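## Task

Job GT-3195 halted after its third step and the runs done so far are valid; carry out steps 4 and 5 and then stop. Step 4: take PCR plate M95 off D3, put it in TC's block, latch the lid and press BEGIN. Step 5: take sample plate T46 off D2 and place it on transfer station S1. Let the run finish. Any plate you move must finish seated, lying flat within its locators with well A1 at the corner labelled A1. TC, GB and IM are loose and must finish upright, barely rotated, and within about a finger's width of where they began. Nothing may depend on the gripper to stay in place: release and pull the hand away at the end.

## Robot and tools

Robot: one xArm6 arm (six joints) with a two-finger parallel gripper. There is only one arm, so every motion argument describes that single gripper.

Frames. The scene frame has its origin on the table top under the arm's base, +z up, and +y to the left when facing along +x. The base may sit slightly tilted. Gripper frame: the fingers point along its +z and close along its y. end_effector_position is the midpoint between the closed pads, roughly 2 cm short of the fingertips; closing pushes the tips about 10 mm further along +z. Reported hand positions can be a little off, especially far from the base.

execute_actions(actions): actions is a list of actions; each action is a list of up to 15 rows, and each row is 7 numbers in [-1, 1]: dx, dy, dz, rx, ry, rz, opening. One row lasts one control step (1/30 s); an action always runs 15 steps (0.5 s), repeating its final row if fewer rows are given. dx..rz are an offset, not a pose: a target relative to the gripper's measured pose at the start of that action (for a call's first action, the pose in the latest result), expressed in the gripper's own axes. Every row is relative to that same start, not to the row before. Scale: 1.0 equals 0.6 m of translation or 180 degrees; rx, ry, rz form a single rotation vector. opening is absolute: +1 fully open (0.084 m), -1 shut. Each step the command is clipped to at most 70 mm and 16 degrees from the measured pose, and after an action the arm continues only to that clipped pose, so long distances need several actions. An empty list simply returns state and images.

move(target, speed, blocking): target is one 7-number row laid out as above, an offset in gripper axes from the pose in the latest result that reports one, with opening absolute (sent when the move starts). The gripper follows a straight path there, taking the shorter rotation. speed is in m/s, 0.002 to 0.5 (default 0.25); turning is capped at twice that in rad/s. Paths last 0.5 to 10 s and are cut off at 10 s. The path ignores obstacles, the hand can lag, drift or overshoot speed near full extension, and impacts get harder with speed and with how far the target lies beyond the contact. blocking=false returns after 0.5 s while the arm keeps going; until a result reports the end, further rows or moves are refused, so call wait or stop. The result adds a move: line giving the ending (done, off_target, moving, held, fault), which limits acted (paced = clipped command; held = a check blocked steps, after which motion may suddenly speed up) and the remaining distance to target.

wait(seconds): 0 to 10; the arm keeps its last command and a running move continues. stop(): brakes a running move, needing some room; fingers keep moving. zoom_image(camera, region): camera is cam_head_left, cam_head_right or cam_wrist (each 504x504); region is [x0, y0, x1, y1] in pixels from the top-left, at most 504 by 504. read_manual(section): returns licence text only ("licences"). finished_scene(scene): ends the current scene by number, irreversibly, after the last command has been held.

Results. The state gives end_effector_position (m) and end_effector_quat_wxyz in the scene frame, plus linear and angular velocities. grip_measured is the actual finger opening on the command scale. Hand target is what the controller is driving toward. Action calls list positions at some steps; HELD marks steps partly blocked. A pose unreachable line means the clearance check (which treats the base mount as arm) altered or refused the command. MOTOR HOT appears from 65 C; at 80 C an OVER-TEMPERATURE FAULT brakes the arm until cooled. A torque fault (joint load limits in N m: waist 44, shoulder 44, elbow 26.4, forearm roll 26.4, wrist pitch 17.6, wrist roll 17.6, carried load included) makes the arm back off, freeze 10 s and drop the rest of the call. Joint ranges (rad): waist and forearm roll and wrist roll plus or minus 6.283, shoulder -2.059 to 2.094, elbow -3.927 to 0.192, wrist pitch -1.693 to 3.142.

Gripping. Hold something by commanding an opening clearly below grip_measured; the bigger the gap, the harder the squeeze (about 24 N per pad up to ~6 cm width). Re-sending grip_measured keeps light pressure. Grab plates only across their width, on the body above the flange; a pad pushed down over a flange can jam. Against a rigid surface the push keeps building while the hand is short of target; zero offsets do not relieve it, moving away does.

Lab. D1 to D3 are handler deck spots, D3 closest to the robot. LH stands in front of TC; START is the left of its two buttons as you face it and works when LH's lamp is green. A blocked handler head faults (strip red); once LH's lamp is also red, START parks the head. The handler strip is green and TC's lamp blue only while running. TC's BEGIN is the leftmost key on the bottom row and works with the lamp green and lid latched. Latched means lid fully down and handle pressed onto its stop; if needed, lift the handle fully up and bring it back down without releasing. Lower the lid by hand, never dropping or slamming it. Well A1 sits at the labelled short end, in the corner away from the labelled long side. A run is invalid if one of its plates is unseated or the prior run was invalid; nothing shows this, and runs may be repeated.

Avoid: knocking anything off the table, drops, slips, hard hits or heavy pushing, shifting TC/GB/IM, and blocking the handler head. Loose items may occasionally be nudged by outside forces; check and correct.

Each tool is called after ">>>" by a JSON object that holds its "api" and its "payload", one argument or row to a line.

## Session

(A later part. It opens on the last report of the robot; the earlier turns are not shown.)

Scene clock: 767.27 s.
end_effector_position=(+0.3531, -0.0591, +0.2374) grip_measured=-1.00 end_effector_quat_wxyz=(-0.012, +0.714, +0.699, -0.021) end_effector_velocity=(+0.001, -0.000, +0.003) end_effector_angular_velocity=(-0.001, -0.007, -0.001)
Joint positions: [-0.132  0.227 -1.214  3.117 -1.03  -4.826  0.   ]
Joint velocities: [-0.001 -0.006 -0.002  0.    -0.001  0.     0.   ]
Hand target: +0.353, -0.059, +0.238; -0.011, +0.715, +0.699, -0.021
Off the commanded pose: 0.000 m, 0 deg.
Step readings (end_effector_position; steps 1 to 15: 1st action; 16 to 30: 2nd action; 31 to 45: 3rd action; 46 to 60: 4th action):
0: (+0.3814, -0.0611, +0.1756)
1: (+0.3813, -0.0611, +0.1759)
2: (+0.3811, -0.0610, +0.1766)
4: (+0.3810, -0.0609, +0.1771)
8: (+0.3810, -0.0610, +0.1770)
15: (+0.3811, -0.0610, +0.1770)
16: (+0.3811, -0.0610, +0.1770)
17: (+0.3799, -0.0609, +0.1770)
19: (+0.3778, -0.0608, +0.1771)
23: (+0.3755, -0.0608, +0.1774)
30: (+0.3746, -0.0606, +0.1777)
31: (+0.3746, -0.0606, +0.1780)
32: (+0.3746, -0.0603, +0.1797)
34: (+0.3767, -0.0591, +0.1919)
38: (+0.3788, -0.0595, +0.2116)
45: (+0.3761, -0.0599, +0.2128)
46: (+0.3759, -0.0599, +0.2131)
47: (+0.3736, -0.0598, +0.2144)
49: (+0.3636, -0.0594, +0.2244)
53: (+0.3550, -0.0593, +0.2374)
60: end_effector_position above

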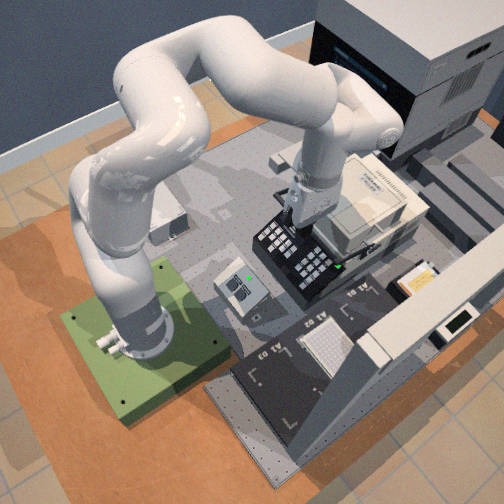

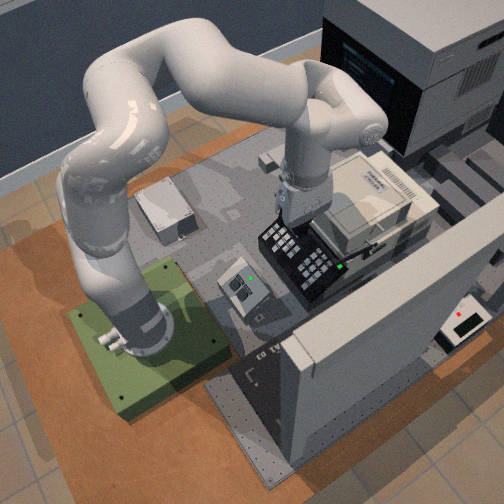

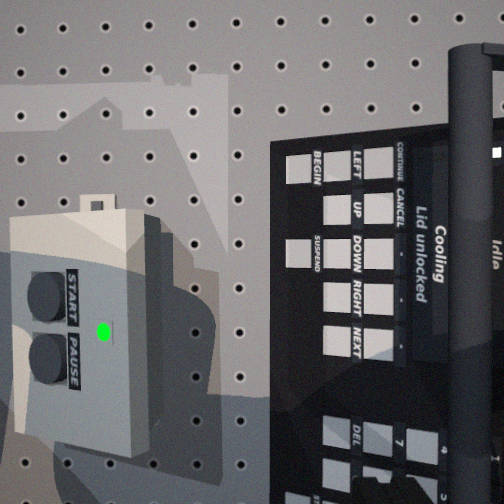

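>>> {"api": "move", "payload": {
  "target": [0.14,-0.012,0.14,0,0,0,-1],
  "speed": 0.1
}}

Scene clock: 777.03 s.
end_effector_position=(+0.3454, +0.0225, +0.1577) grip_measured=-1.00 end_effector_quat_wxyz=(-0.009, +0.715, +0.699, -0.019) end_effector_velocity=(-0.000, +0.002, -0.001) end_effector_angular_velocity=(+0.001, -0.006, -0.002)
Joint positions: [ 0.093  0.314 -1.082  3.125 -0.808 -4.6    0.   ]
Joint velocities: [ 0.003 -0.005  0.008  0.001  0.01   0.005  0.   ]
Hand target: +0.344, +0.024, +0.153; -0.012, +0.715, +0.699, -0.021
Off the commanded pose: 0.005 m, 0 deg.
move: off_target

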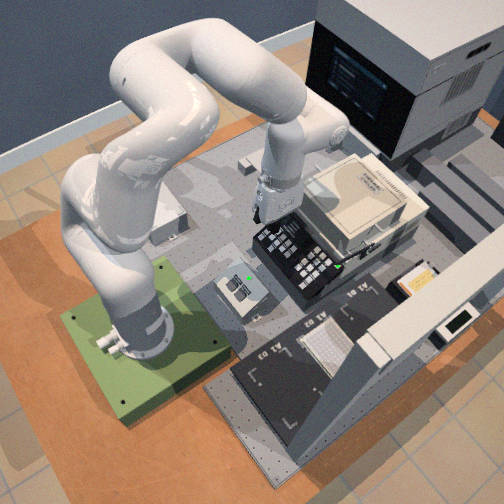

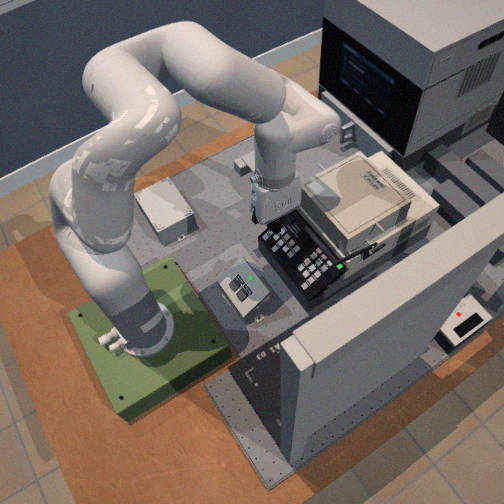

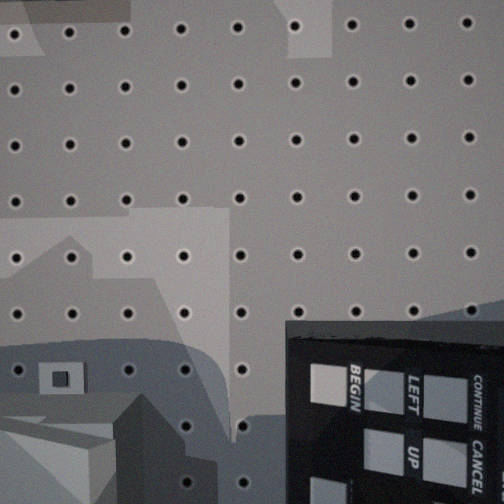

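>>> {"api": "move", "payload": {
  "target": [0,-0.005,0.075,0,0,0,-1],
  "speed": 0.04
}}

Scene clock: 852.17 s.
end_effector_position=(+0.3552, +0.0248, +0.1733) grip_measured=-1.00 end_effector_quat_wxyz=(+0.012, +0.715, +0.699, +0.008) end_effector_velocity=(+0.000, +0.000, +0.000) end_effector_angular_velocity=(+0.000, -0.001, +0.001)
Joint positions: [ 0.097  0.254 -1.064  3.126 -0.783 -4.6    0.   ]
Joint velocities: [ 0.     0.    -0.001  0.     0.    -0.001  0.   ]
Hand target: +0.355, +0.025, +0.173; +0.012, +0.715, +0.699, +0.008
Off the commanded pose: 0.062 m, 4 deg.
TORQUE FAULT: the external load on joint 2 (shoulder) reached its load limit, and the arm stopped for 10 seconds. That time counts as 20 of the actions that you can send in this scene. The arm's remaining commands of this call were not run. Joint 2 (shoulder) moved back by up to 3 degrees. The arm holds there, with its grip as last carried out, and accepts commands again: back off and push less far. The arm stops again, at the same cost, whenever a joint's load reaches its limit.
move: fault

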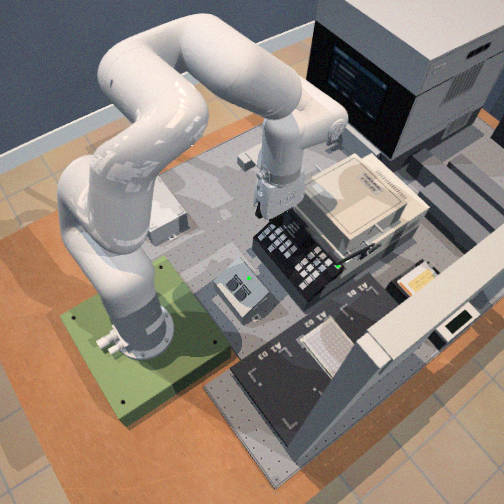

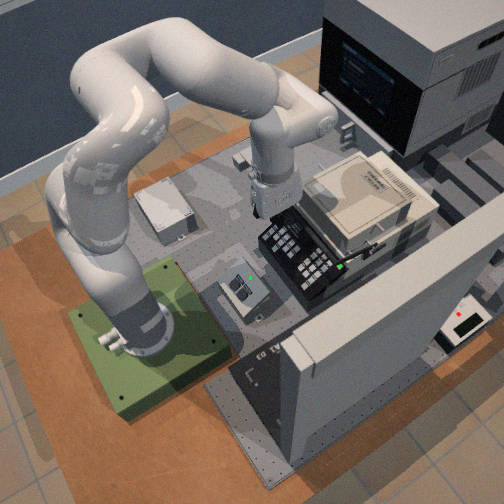

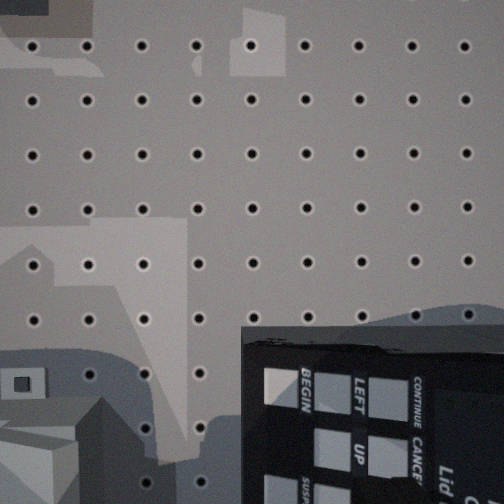

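>>> {"api": "move", "payload": {
  "target": [0,-0.06,-0.04,-0.13,0,0,-1],
  "speed": 0.1
}}

Scene clock: 862.83 s.
end_effector_position=(+0.3186, +0.0255, +0.1961) grip_measured=-1.00 end_effector_quat_wxyz=(+0.156, +0.697, +0.683, +0.150) end_effector_velocity=(-0.001, -0.000, -0.001) end_effector_angular_velocity=(-0.016, -0.007, -0.010)
Joint positions: [ 0.246 -0.254 -0.552  2.854 -0.397 -4.22   0.   ]
Joint velocities: [ 0.059 -0.005  0.019 -0.116 -0.001  0.165  0.   ]
Hand target: +0.319, +0.025, +0.196; +0.157, +0.697, +0.683, +0.150
Off the commanded pose: 0.000 m, 0 deg.
move: done

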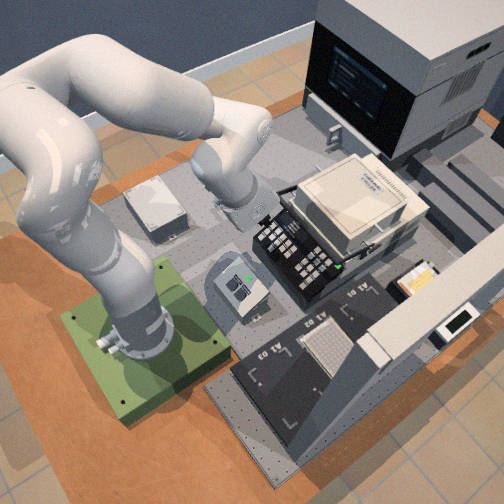

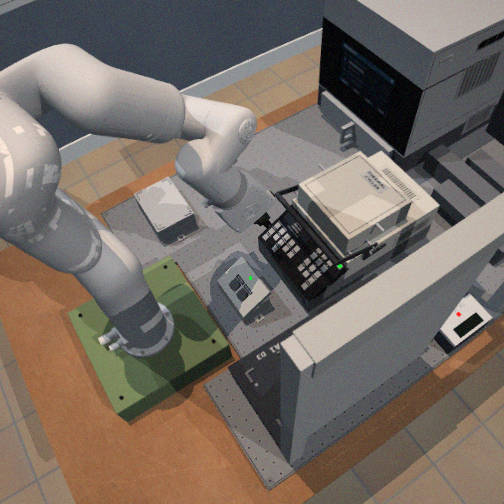

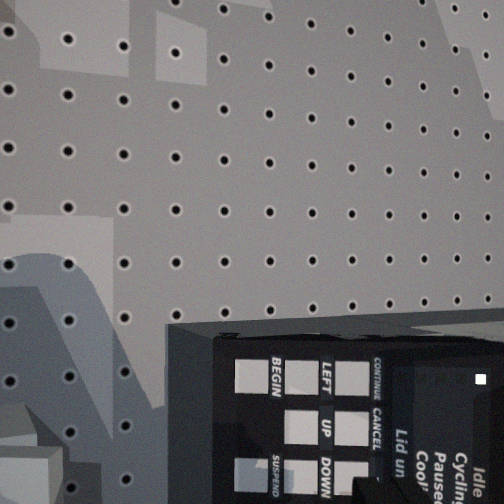

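>>> {"api": "move", "payload": {
  "target": [-0.005,-0.05,0.08,0,0,0,-1],
  "speed": 0.05
}}

Scene clock: 867.97 s.
end_effector_position=(+0.3120, +0.0221, +0.1404) grip_measured=-1.00 end_effector_quat_wxyz=(+0.145, +0.697, +0.686, +0.151) end_effector_velocity=(+0.001, +0.000, -0.000) end_effector_angular_velocity=(-0.008, -0.004, -0.004)
Joint positions: [ 0.327 -0.142 -0.436  2.52  -0.212 -3.801  0.   ]
Joint velocities: [ 0.074 -0.007  0.038 -0.214 -0.003  0.281  0.   ]
Hand target: +0.312, +0.022, +0.140; +0.146, +0.697, +0.686, +0.150
Off the commanded pose: 0.001 m, 1 deg.
move: done

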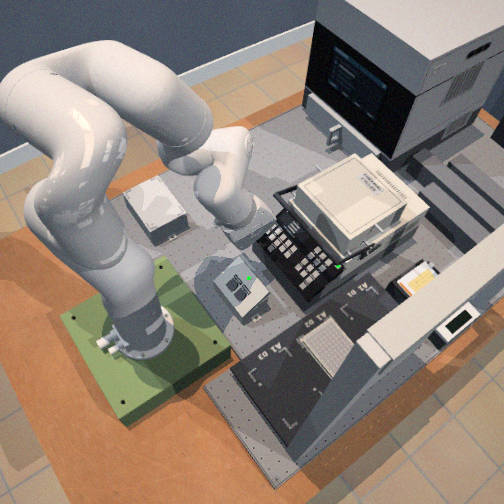

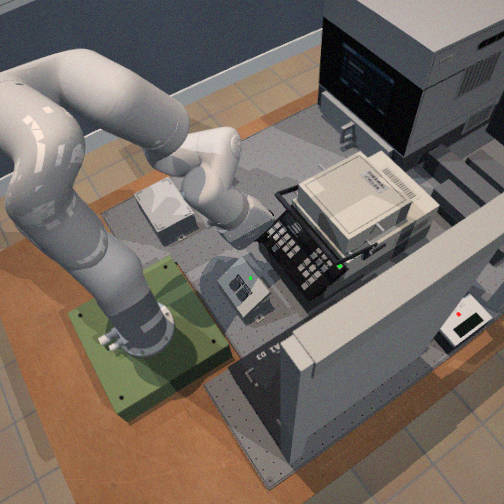

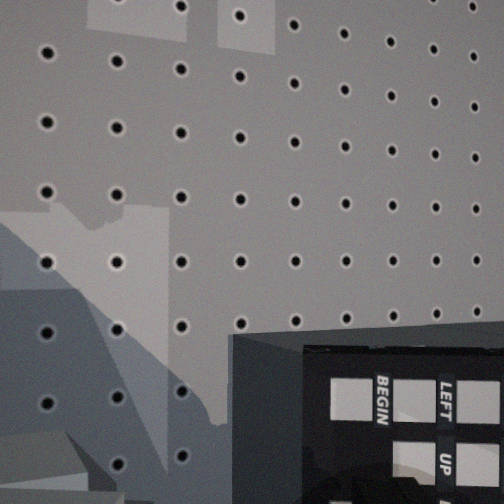

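>>> {"api": "move", "payload": {
  "target": [0.006,-0.003,0.025,0,0,0,-1],
  "speed": 0.01
}}

Scene clock: 872.50 s.
end_effector_position=(+0.3166, +0.0257, +0.1264) grip_measured=-1.00 end_effector_quat_wxyz=(+0.136, +0.697, +0.688, +0.149) end_effector_velocity=(+0.001, +0.001, -0.000) end_effector_angular_velocity=(-0.000, -0.001, +0.001)
Joint positions: [ 0.371 -0.087 -0.42   2.328 -0.172 -3.562  0.   ]
Joint velocities: [ 0.021 -0.002  0.013 -0.073  0.001  0.091  0.   ]
Hand target: +0.317, +0.026, +0.126; +0.136, +0.697, +0.688, +0.149
Off the commanded pose: 0.000 m, 1 deg.
move: done

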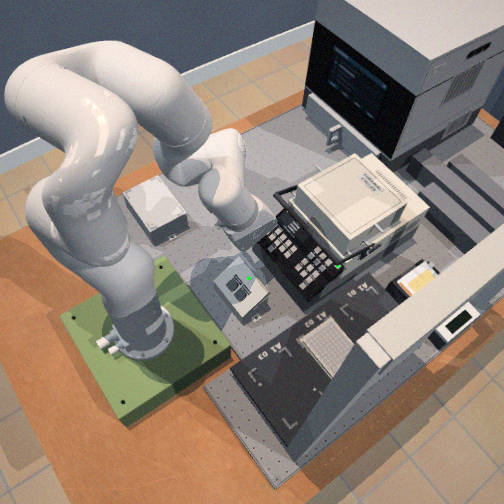

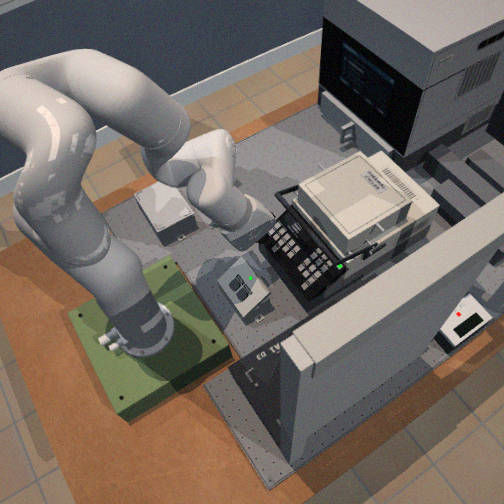

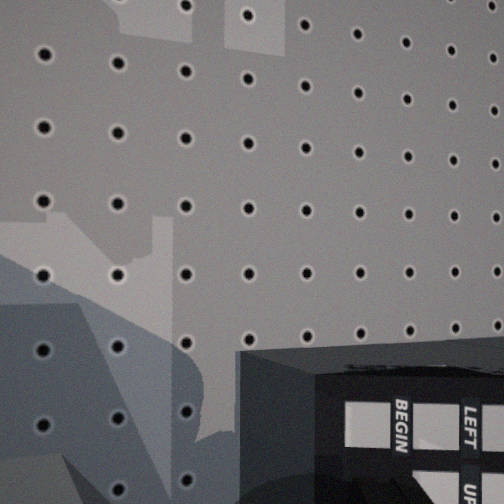

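>>> {"api": "move", "payload": {
  "target": [0,0,0.02,0,0,0,-1],
  "speed": 0.008
}}

Scene clock: 876.20 s.
end_effector_position=(+0.3215, +0.0257, +0.1157) grip_measured=-1.00 end_effector_quat_wxyz=(+0.128, +0.698, +0.689, +0.147) end_effector_velocity=(-0.000, +0.000, -0.000) end_effector_angular_velocity=(+0.001, -0.000, +0.001)
Joint positions: [ 0.354 -0.034 -0.441  2.31  -0.143 -3.557  0.   ]
Joint velocities: [-0.012  0.004 -0.01   0.048  0.001 -0.06   0.   ]
Hand target: +0.321, +0.026, +0.116; +0.128, +0.698, +0.689, +0.147
Off the commanded pose: 0.000 m, 1 deg.
move: done

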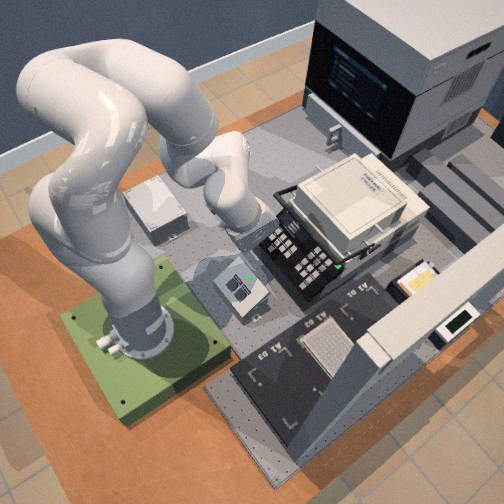

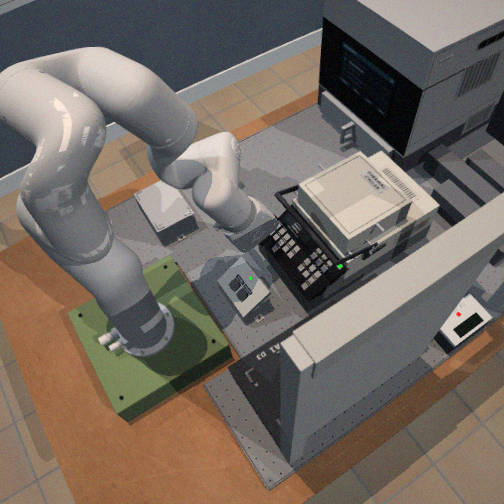

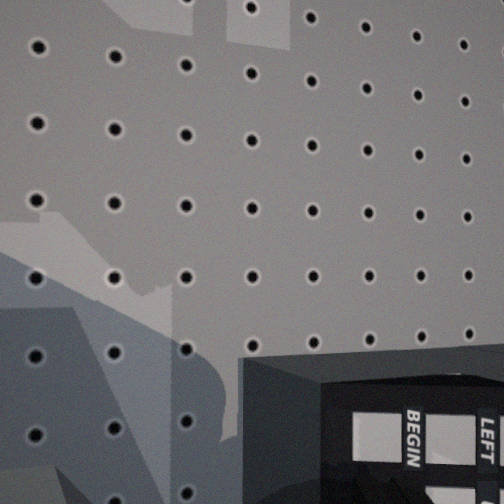

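>>> {"api": "move", "payload": {
  "target": [0,0.002,0.015,0,0,0,-1],
  "speed": 0.006
}}

Scene clock: 879.97 s.
end_effector_position=(+0.3260, +0.0259, +0.1081) grip_measured=-1.00 end_effector_quat_wxyz=(+0.123, +0.698, +0.690, +0.146) end_effector_velocity=(-0.002, -0.000, -0.002) end_effector_angular_velocity=(-0.001, +0.004, +0.000)
Joint positions: [ 0.321  0.012 -0.479  2.39  -0.125 -3.666  0.   ]
Joint velocities: [-0.02   0.01  -0.015  0.085 -0.    -0.104  0.   ]
Hand target: +0.326, +0.026, +0.108; +0.123, +0.698, +0.690, +0.146
Off the commanded pose: 0.000 m, 1 deg.
move: done

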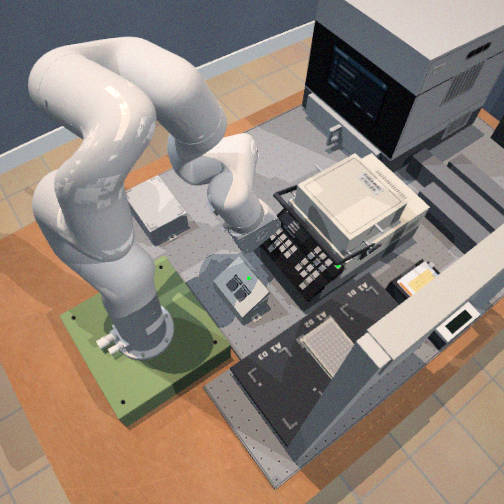

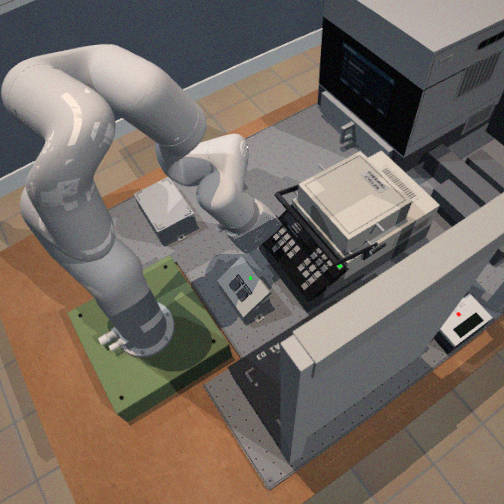

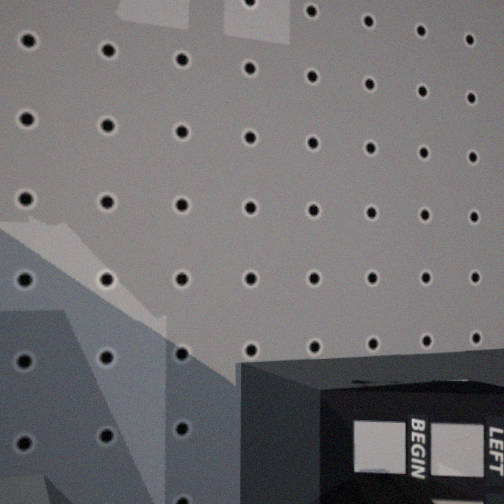

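>>> {"api": "move", "payload": {
  "target": [0,0,0.015,0,0,0,-1],
  "speed": 0.006
}}

Scene clock: 883.73 s.
end_effector_position=(+0.3293, +0.0261, +0.1008) grip_measured=-1.00 end_effector_quat_wxyz=(+0.120, +0.698, +0.691, +0.145) end_effector_velocity=(+0.000, -0.000, -0.001) end_effector_angular_velocity=(+0.000, -0.001, +0.000)
Joint positions: [ 0.281  0.054 -0.518  2.51  -0.111 -3.822  0.   ]
Joint velocities: [-0.027  0.01  -0.017  0.098  0.002 -0.123  0.   ]
Hand target: +0.329, +0.026, +0.100; +0.119, +0.698, +0.691, +0.146
Off the commanded pose: 0.001 m, 0 deg.
move: done

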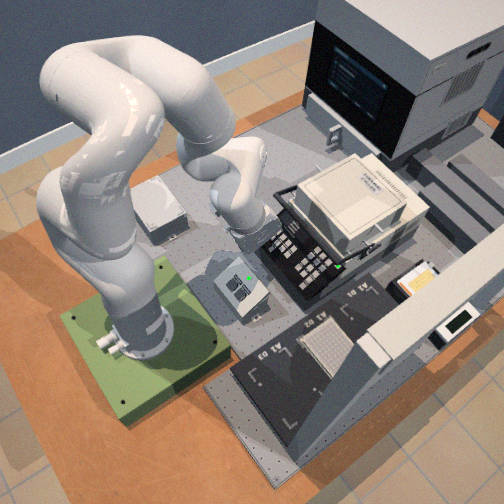

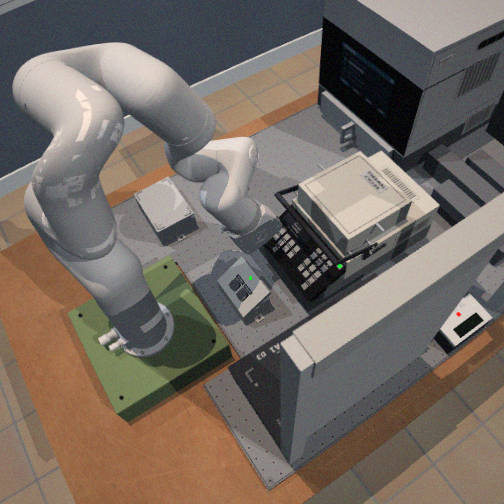

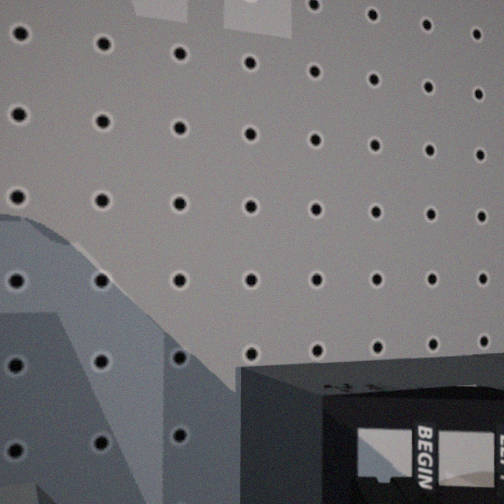

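>>> {"api": "move", "payload": {
  "target": [0,0,0.013,0,0,0,-1],
  "speed": 0.005
}}

Scene clock: 887.13 s.
end_effector_position=(+0.3313, +0.0256, +0.0998) grip_measured=-1.00 end_effector_quat_wxyz=(+0.120, +0.699, +0.691, +0.142) end_effector_velocity=(+0.001, +0.001, +0.000) end_effector_angular_velocity=(-0.001, +0.000, +0.001)
Joint positions: [ 0.259  0.07  -0.543  2.596 -0.119 -3.927  0.   ]
Joint velocities: [-0.009  0.004 -0.012  0.048 -0.005 -0.058  0.   ]
Hand target: +0.332, +0.026, +0.094; +0.117, +0.698, +0.691, +0.145
Off the commanded pose: 0.006 m, 0 deg.
move: off_target

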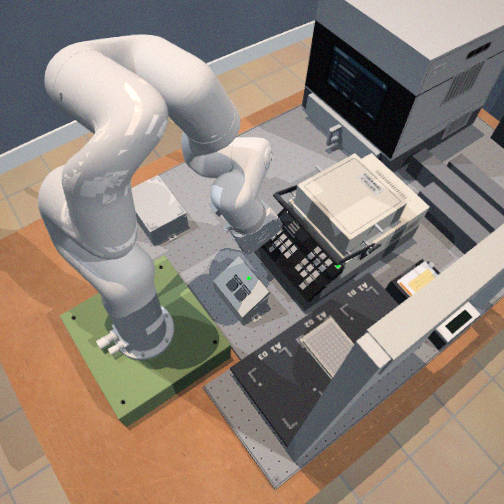

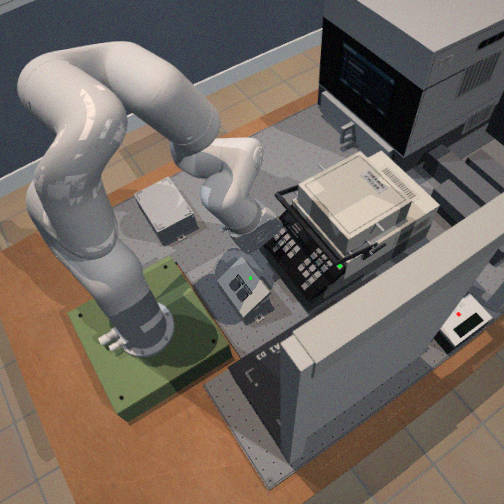

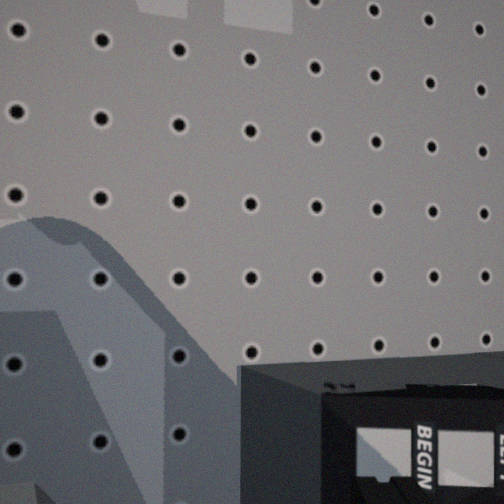

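>>> {"api": "move", "payload": {
  "target": [0,0,-0.012,0,0,0,-1],
  "speed": 0.02
}}

>>> {"api": "move", "payload": {
  "target": [0.009,0,0,0,0,0,-1],
  "speed": 0.02
}}

>>> {"api": "move", "payload": {
  "target": [0,0,0.022,0,0,0,-1],
  "speed": 0.005
}}

Scene clock: 891.83 s.
end_effector_position=(+0.3288, +0.0254, +0.1064) grip_measured=-1.00 end_effector_quat_wxyz=(+0.124, +0.699, +0.690, +0.142) end_effector_velocity=(-0.002, -0.000, +0.000) end_effector_angular_velocity=(-0.001, +0.003, -0.002)
Joint positions: [ 0.269  0.041 -0.531  2.59  -0.136 -3.913  0.   ]
Joint velocities: [ 0.005 -0.003  0.005 -0.007 -0.004  0.013  0.   ]
Hand target: +0.329, +0.026, +0.106; +0.124, +0.699, +0.690, +0.142
Off the commanded pose: 0.000 m, 0 deg.
move: done

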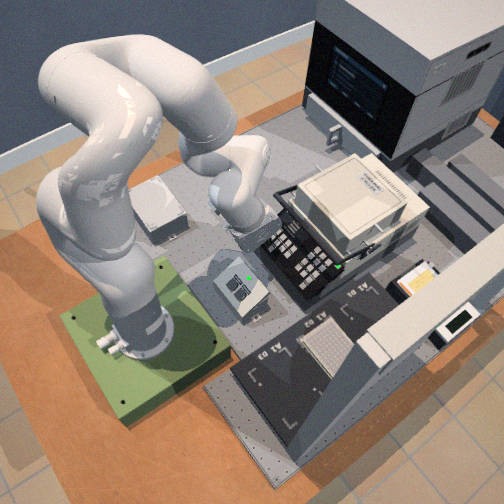

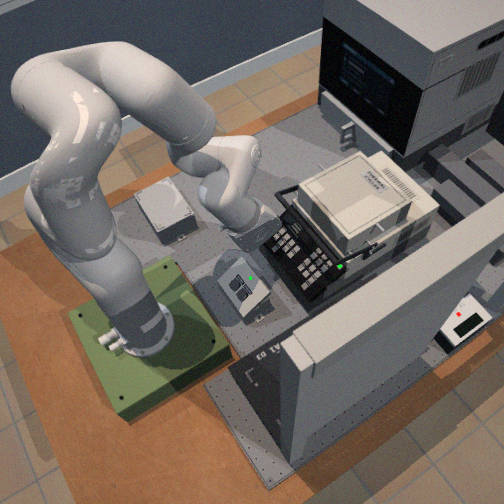

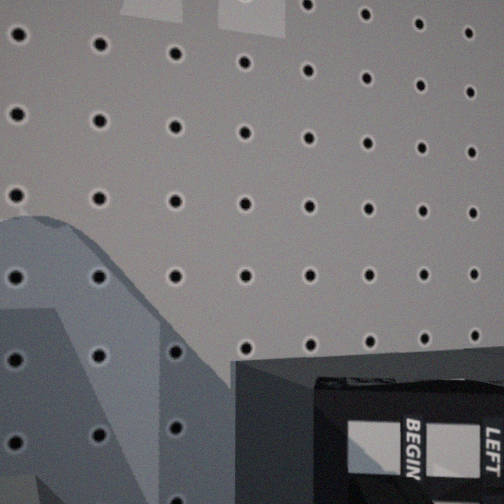

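Scene clock: 892.53 s.
end_effector_position=(+0.3289, +0.0307, +0.1066) grip_measured=-1.00 end_effector_quat_wxyz=(+0.122, +0.699, +0.690, +0.142) end_effector_velocity=(+0.002, +0.001, +0.002) end_effector_angular_velocity=(+0.001, -0.004, +0.001)
Joint positions: [ 0.284  0.044 -0.536  2.597 -0.142 -3.906  0.   ]
Joint velocities: [ 0.005 -0.003 -0.002 -0.008 -0.001  0.011  0.   ]
Hand target: +0.329, +0.031, +0.107; +0.122, +0.699, +0.690, +0.142
Off the commanded pose: 0.000 m, 0 deg.
move: done

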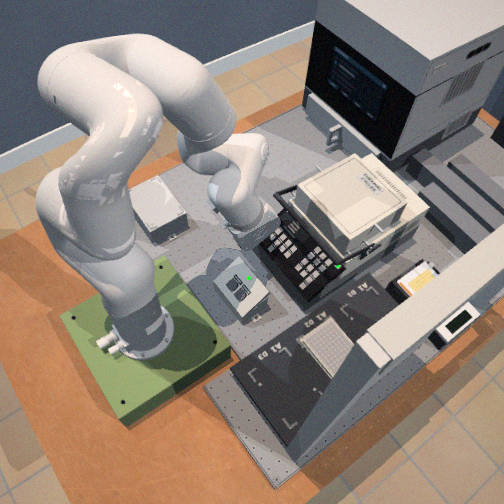

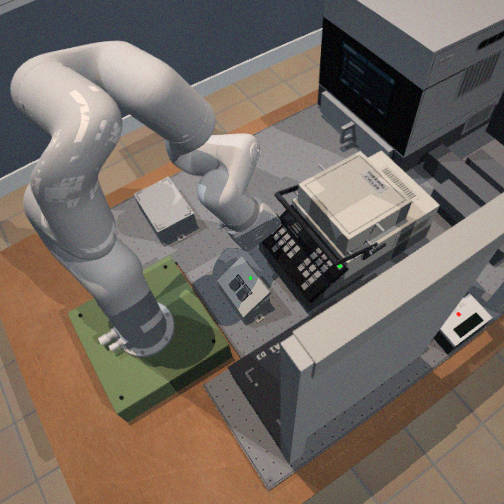

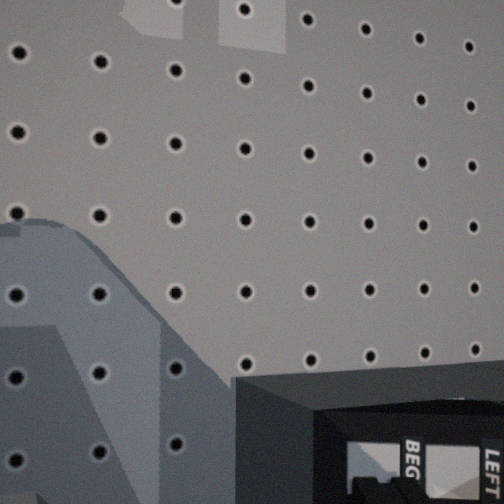

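Scene clock: 895.40 s.
end_effector_position=(+0.3326, +0.0303, +0.1006) grip_measured=-1.00 end_effector_quat_wxyz=(+0.119, +0.700, +0.690, +0.139) end_effector_velocity=(+0.000, +0.000, -0.000) end_effector_angular_velocity=(-0.001, +0.002, -0.001)
Joint positions: [ 0.27   0.079 -0.56   2.623 -0.135 -3.944  0.   ]
Joint velocities: [-0.001  0.004 -0.005  0.006 -0.003 -0.006  0.   ]
Hand target: +0.334, +0.031, +0.095; +0.116, +0.699, +0.691, +0.143
Off the commanded pose: 0.006 m, 0 deg.
move: off_target

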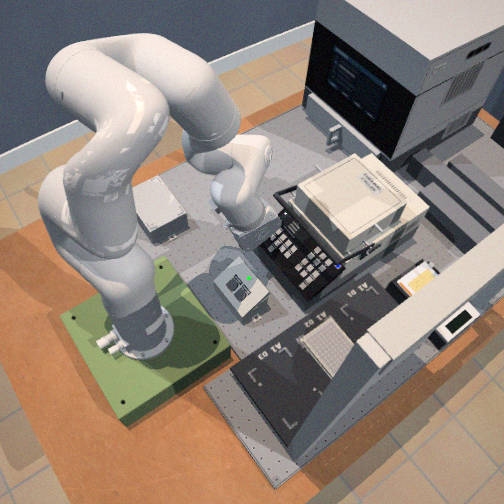

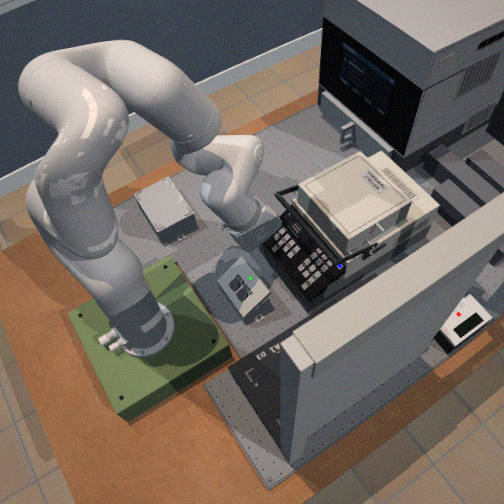

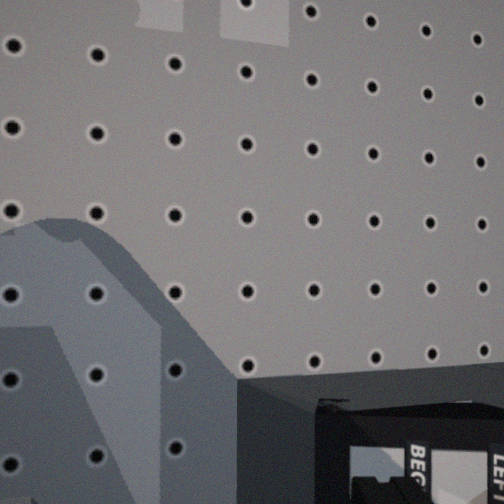

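>>> {"api": "move", "payload": {
  "target": [0,0,-0.06,0,0,0,-1],
  "speed": 0.08
}}

>>> {"api": "move", "payload": {
  "target": [0,-0.1,-0.2,0.15,0,0,1],
  "speed": 0.15
}}

Scene clock: 898.97 s.
end_effector_position=(+0.3196, +0.0296, +0.1338) grip_measured=-1.00 end_effector_quat_wxyz=(+0.130, +0.701, +0.688, +0.137) end_effector_velocity=(-0.001, +0.000, +0.001) end_effector_angular_velocity=(+0.016, +0.021, +0.006)
Joint positions: [ 0.252 -0.055 -0.54   2.789 -0.237 -4.131  0.   ]
Joint velocities: [-0.126  0.013 -0.051  0.336 -0.02  -0.446  0.   ]
Hand target: +0.320, +0.030, +0.134; +0.128, +0.700, +0.689, +0.137
Off the commanded pose: 0.000 m, 1 deg.
move: done

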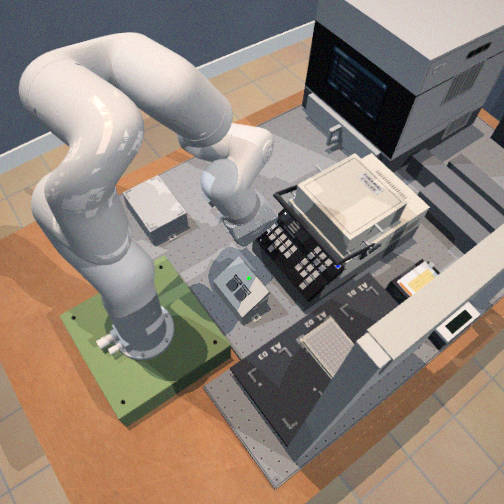

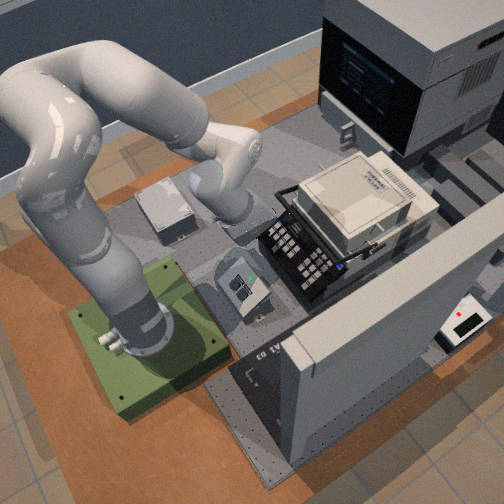

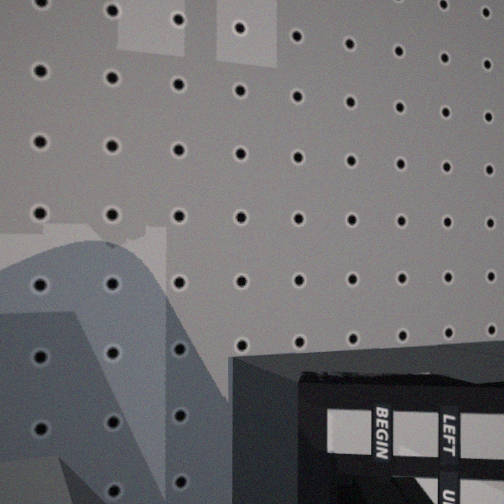

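Scene clock: 900.93 s.
end_effector_position=(+0.2192, +0.0299, +0.2230) grip_measured=+1.00 end_effector_quat_wxyz=(-0.038, +0.711, +0.701, -0.027) end_effector_velocity=(-0.000, +0.000, +0.000) end_effector_angular_velocity=(-0.000, +0.002, +0.000)
Joint positions: [ 0.121 -0.15  -0.702  3.17  -0.941 -4.612  0.084]
Joint velocities: [ 0.001  0.    -0.001  0.    -0.003  0.001 -0.   ]
Hand target: +0.219, +0.030, +0.223; -0.038, +0.711, +0.701, -0.027
Off the commanded pose: 0.000 m, 0 deg.
move: done

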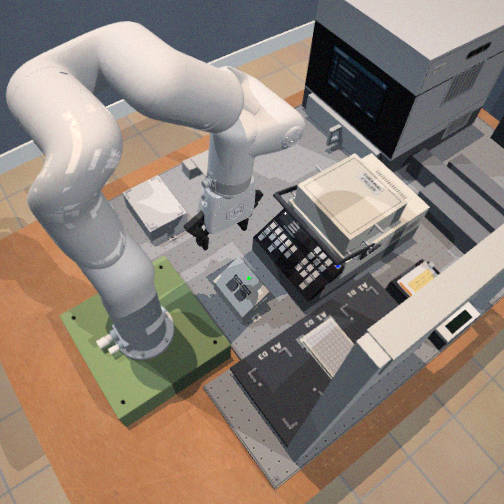

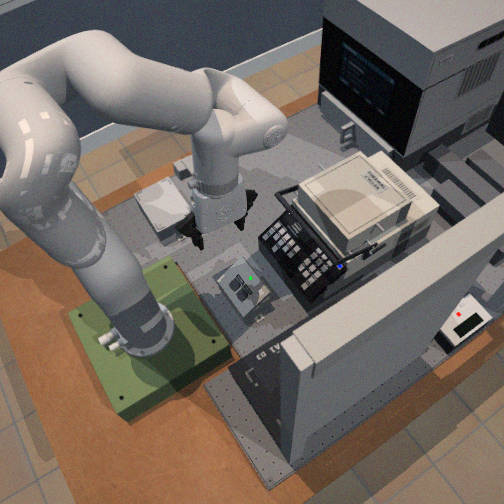

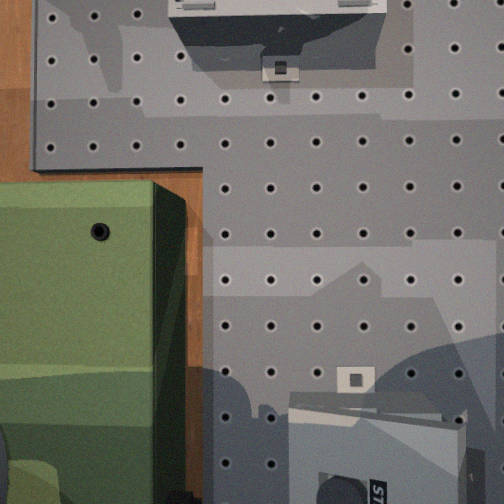

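>>> {"api": "move", "payload": {
  "target": [0.25,0,-0.06,-0.028,0,0,1]
}}

Scene clock: 905.20 s.
end_effector_position=(+0.2244, +0.1787, +0.2608) grip_measured=+1.00 end_effector_quat_wxyz=(-0.006, +0.713, +0.702, +0.003) end_effector_velocity=(+0.000, +0.002, +0.001) end_effector_angular_velocity=(-0.002, -0.004, +0.001)
Joint positions: [ 0.678 -0.076 -0.923  3.155 -0.995 -4.043  0.084]
Joint velocities: [ 0.009  0.003 -0.007 -0.004 -0.003  0.01   0.   ]
Hand target: +0.224, +0.179, +0.261; -0.006, +0.712, +0.702, +0.003
Off the commanded pose: 0.001 m, 0 deg.
move: done

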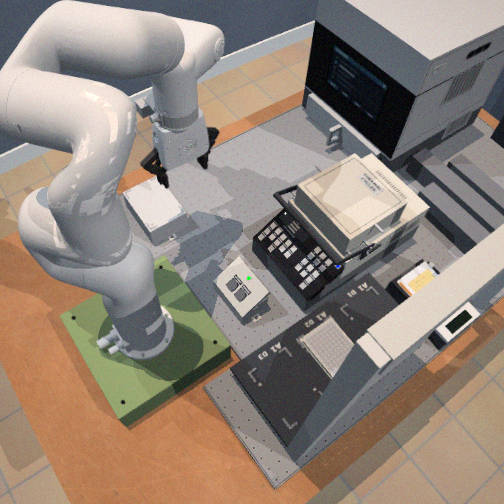

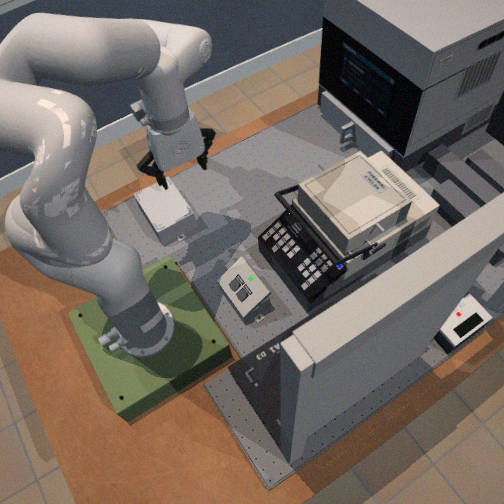

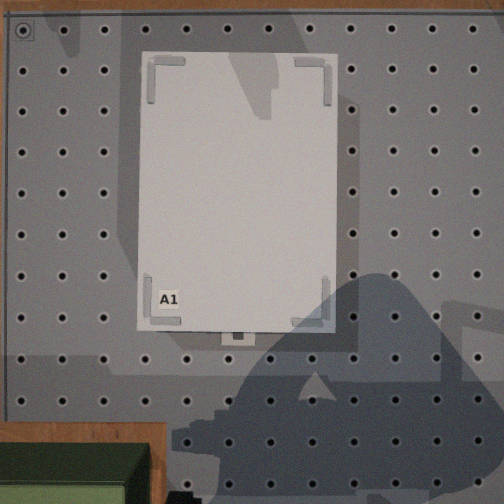

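>>> {"api": "move", "payload": {
  "target": [-0.76,0.115,0.05,0,0,0,1]
}}

Scene clock: 921.30 s.
end_effector_position=(+0.2950, -0.2299, +0.2268) grip_measured=+1.00 end_effector_quat_wxyz=(-0.003, +0.690, +0.723, +0.002) end_effector_velocity=(+0.000, -0.000, +0.000) end_effector_angular_velocity=(-0.001, -0.001, -0.000)
Joint positions: [-0.648  0.256 -1.231  3.146 -0.98  -5.427  0.084]
Joint velocities: [ 0.     0.    -0.001 -0.    -0.     0.    -0.   ]
Hand target: +0.295, -0.230, +0.227; -0.003, +0.690, +0.723, +0.002
Off the commanded pose: 0.049 m, 4 deg.
TORQUE FAULT: the external load on joint 1 (waist) reached its load limit, and the arm stopped for 10 seconds. That time counts as 20 of the actions that you can send in this scene. The arm's remaining commands of this call were not run. Joint 1 (waist) moved back by up to 3 degrees. The arm holds there, with its grip as last carried out, and accepts commands again: back off and push less far. The arm stops again, at the same cost, whenever a joint's load reaches its limit.
move: fault

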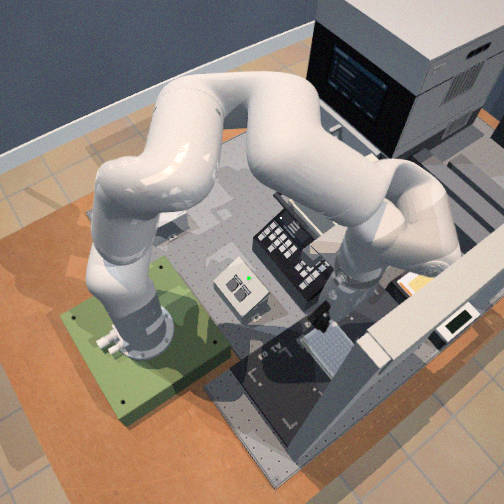

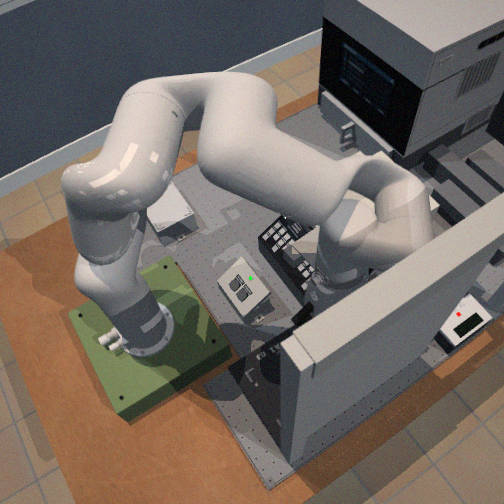

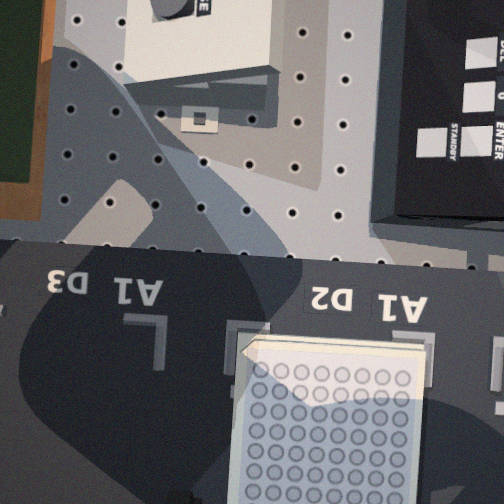

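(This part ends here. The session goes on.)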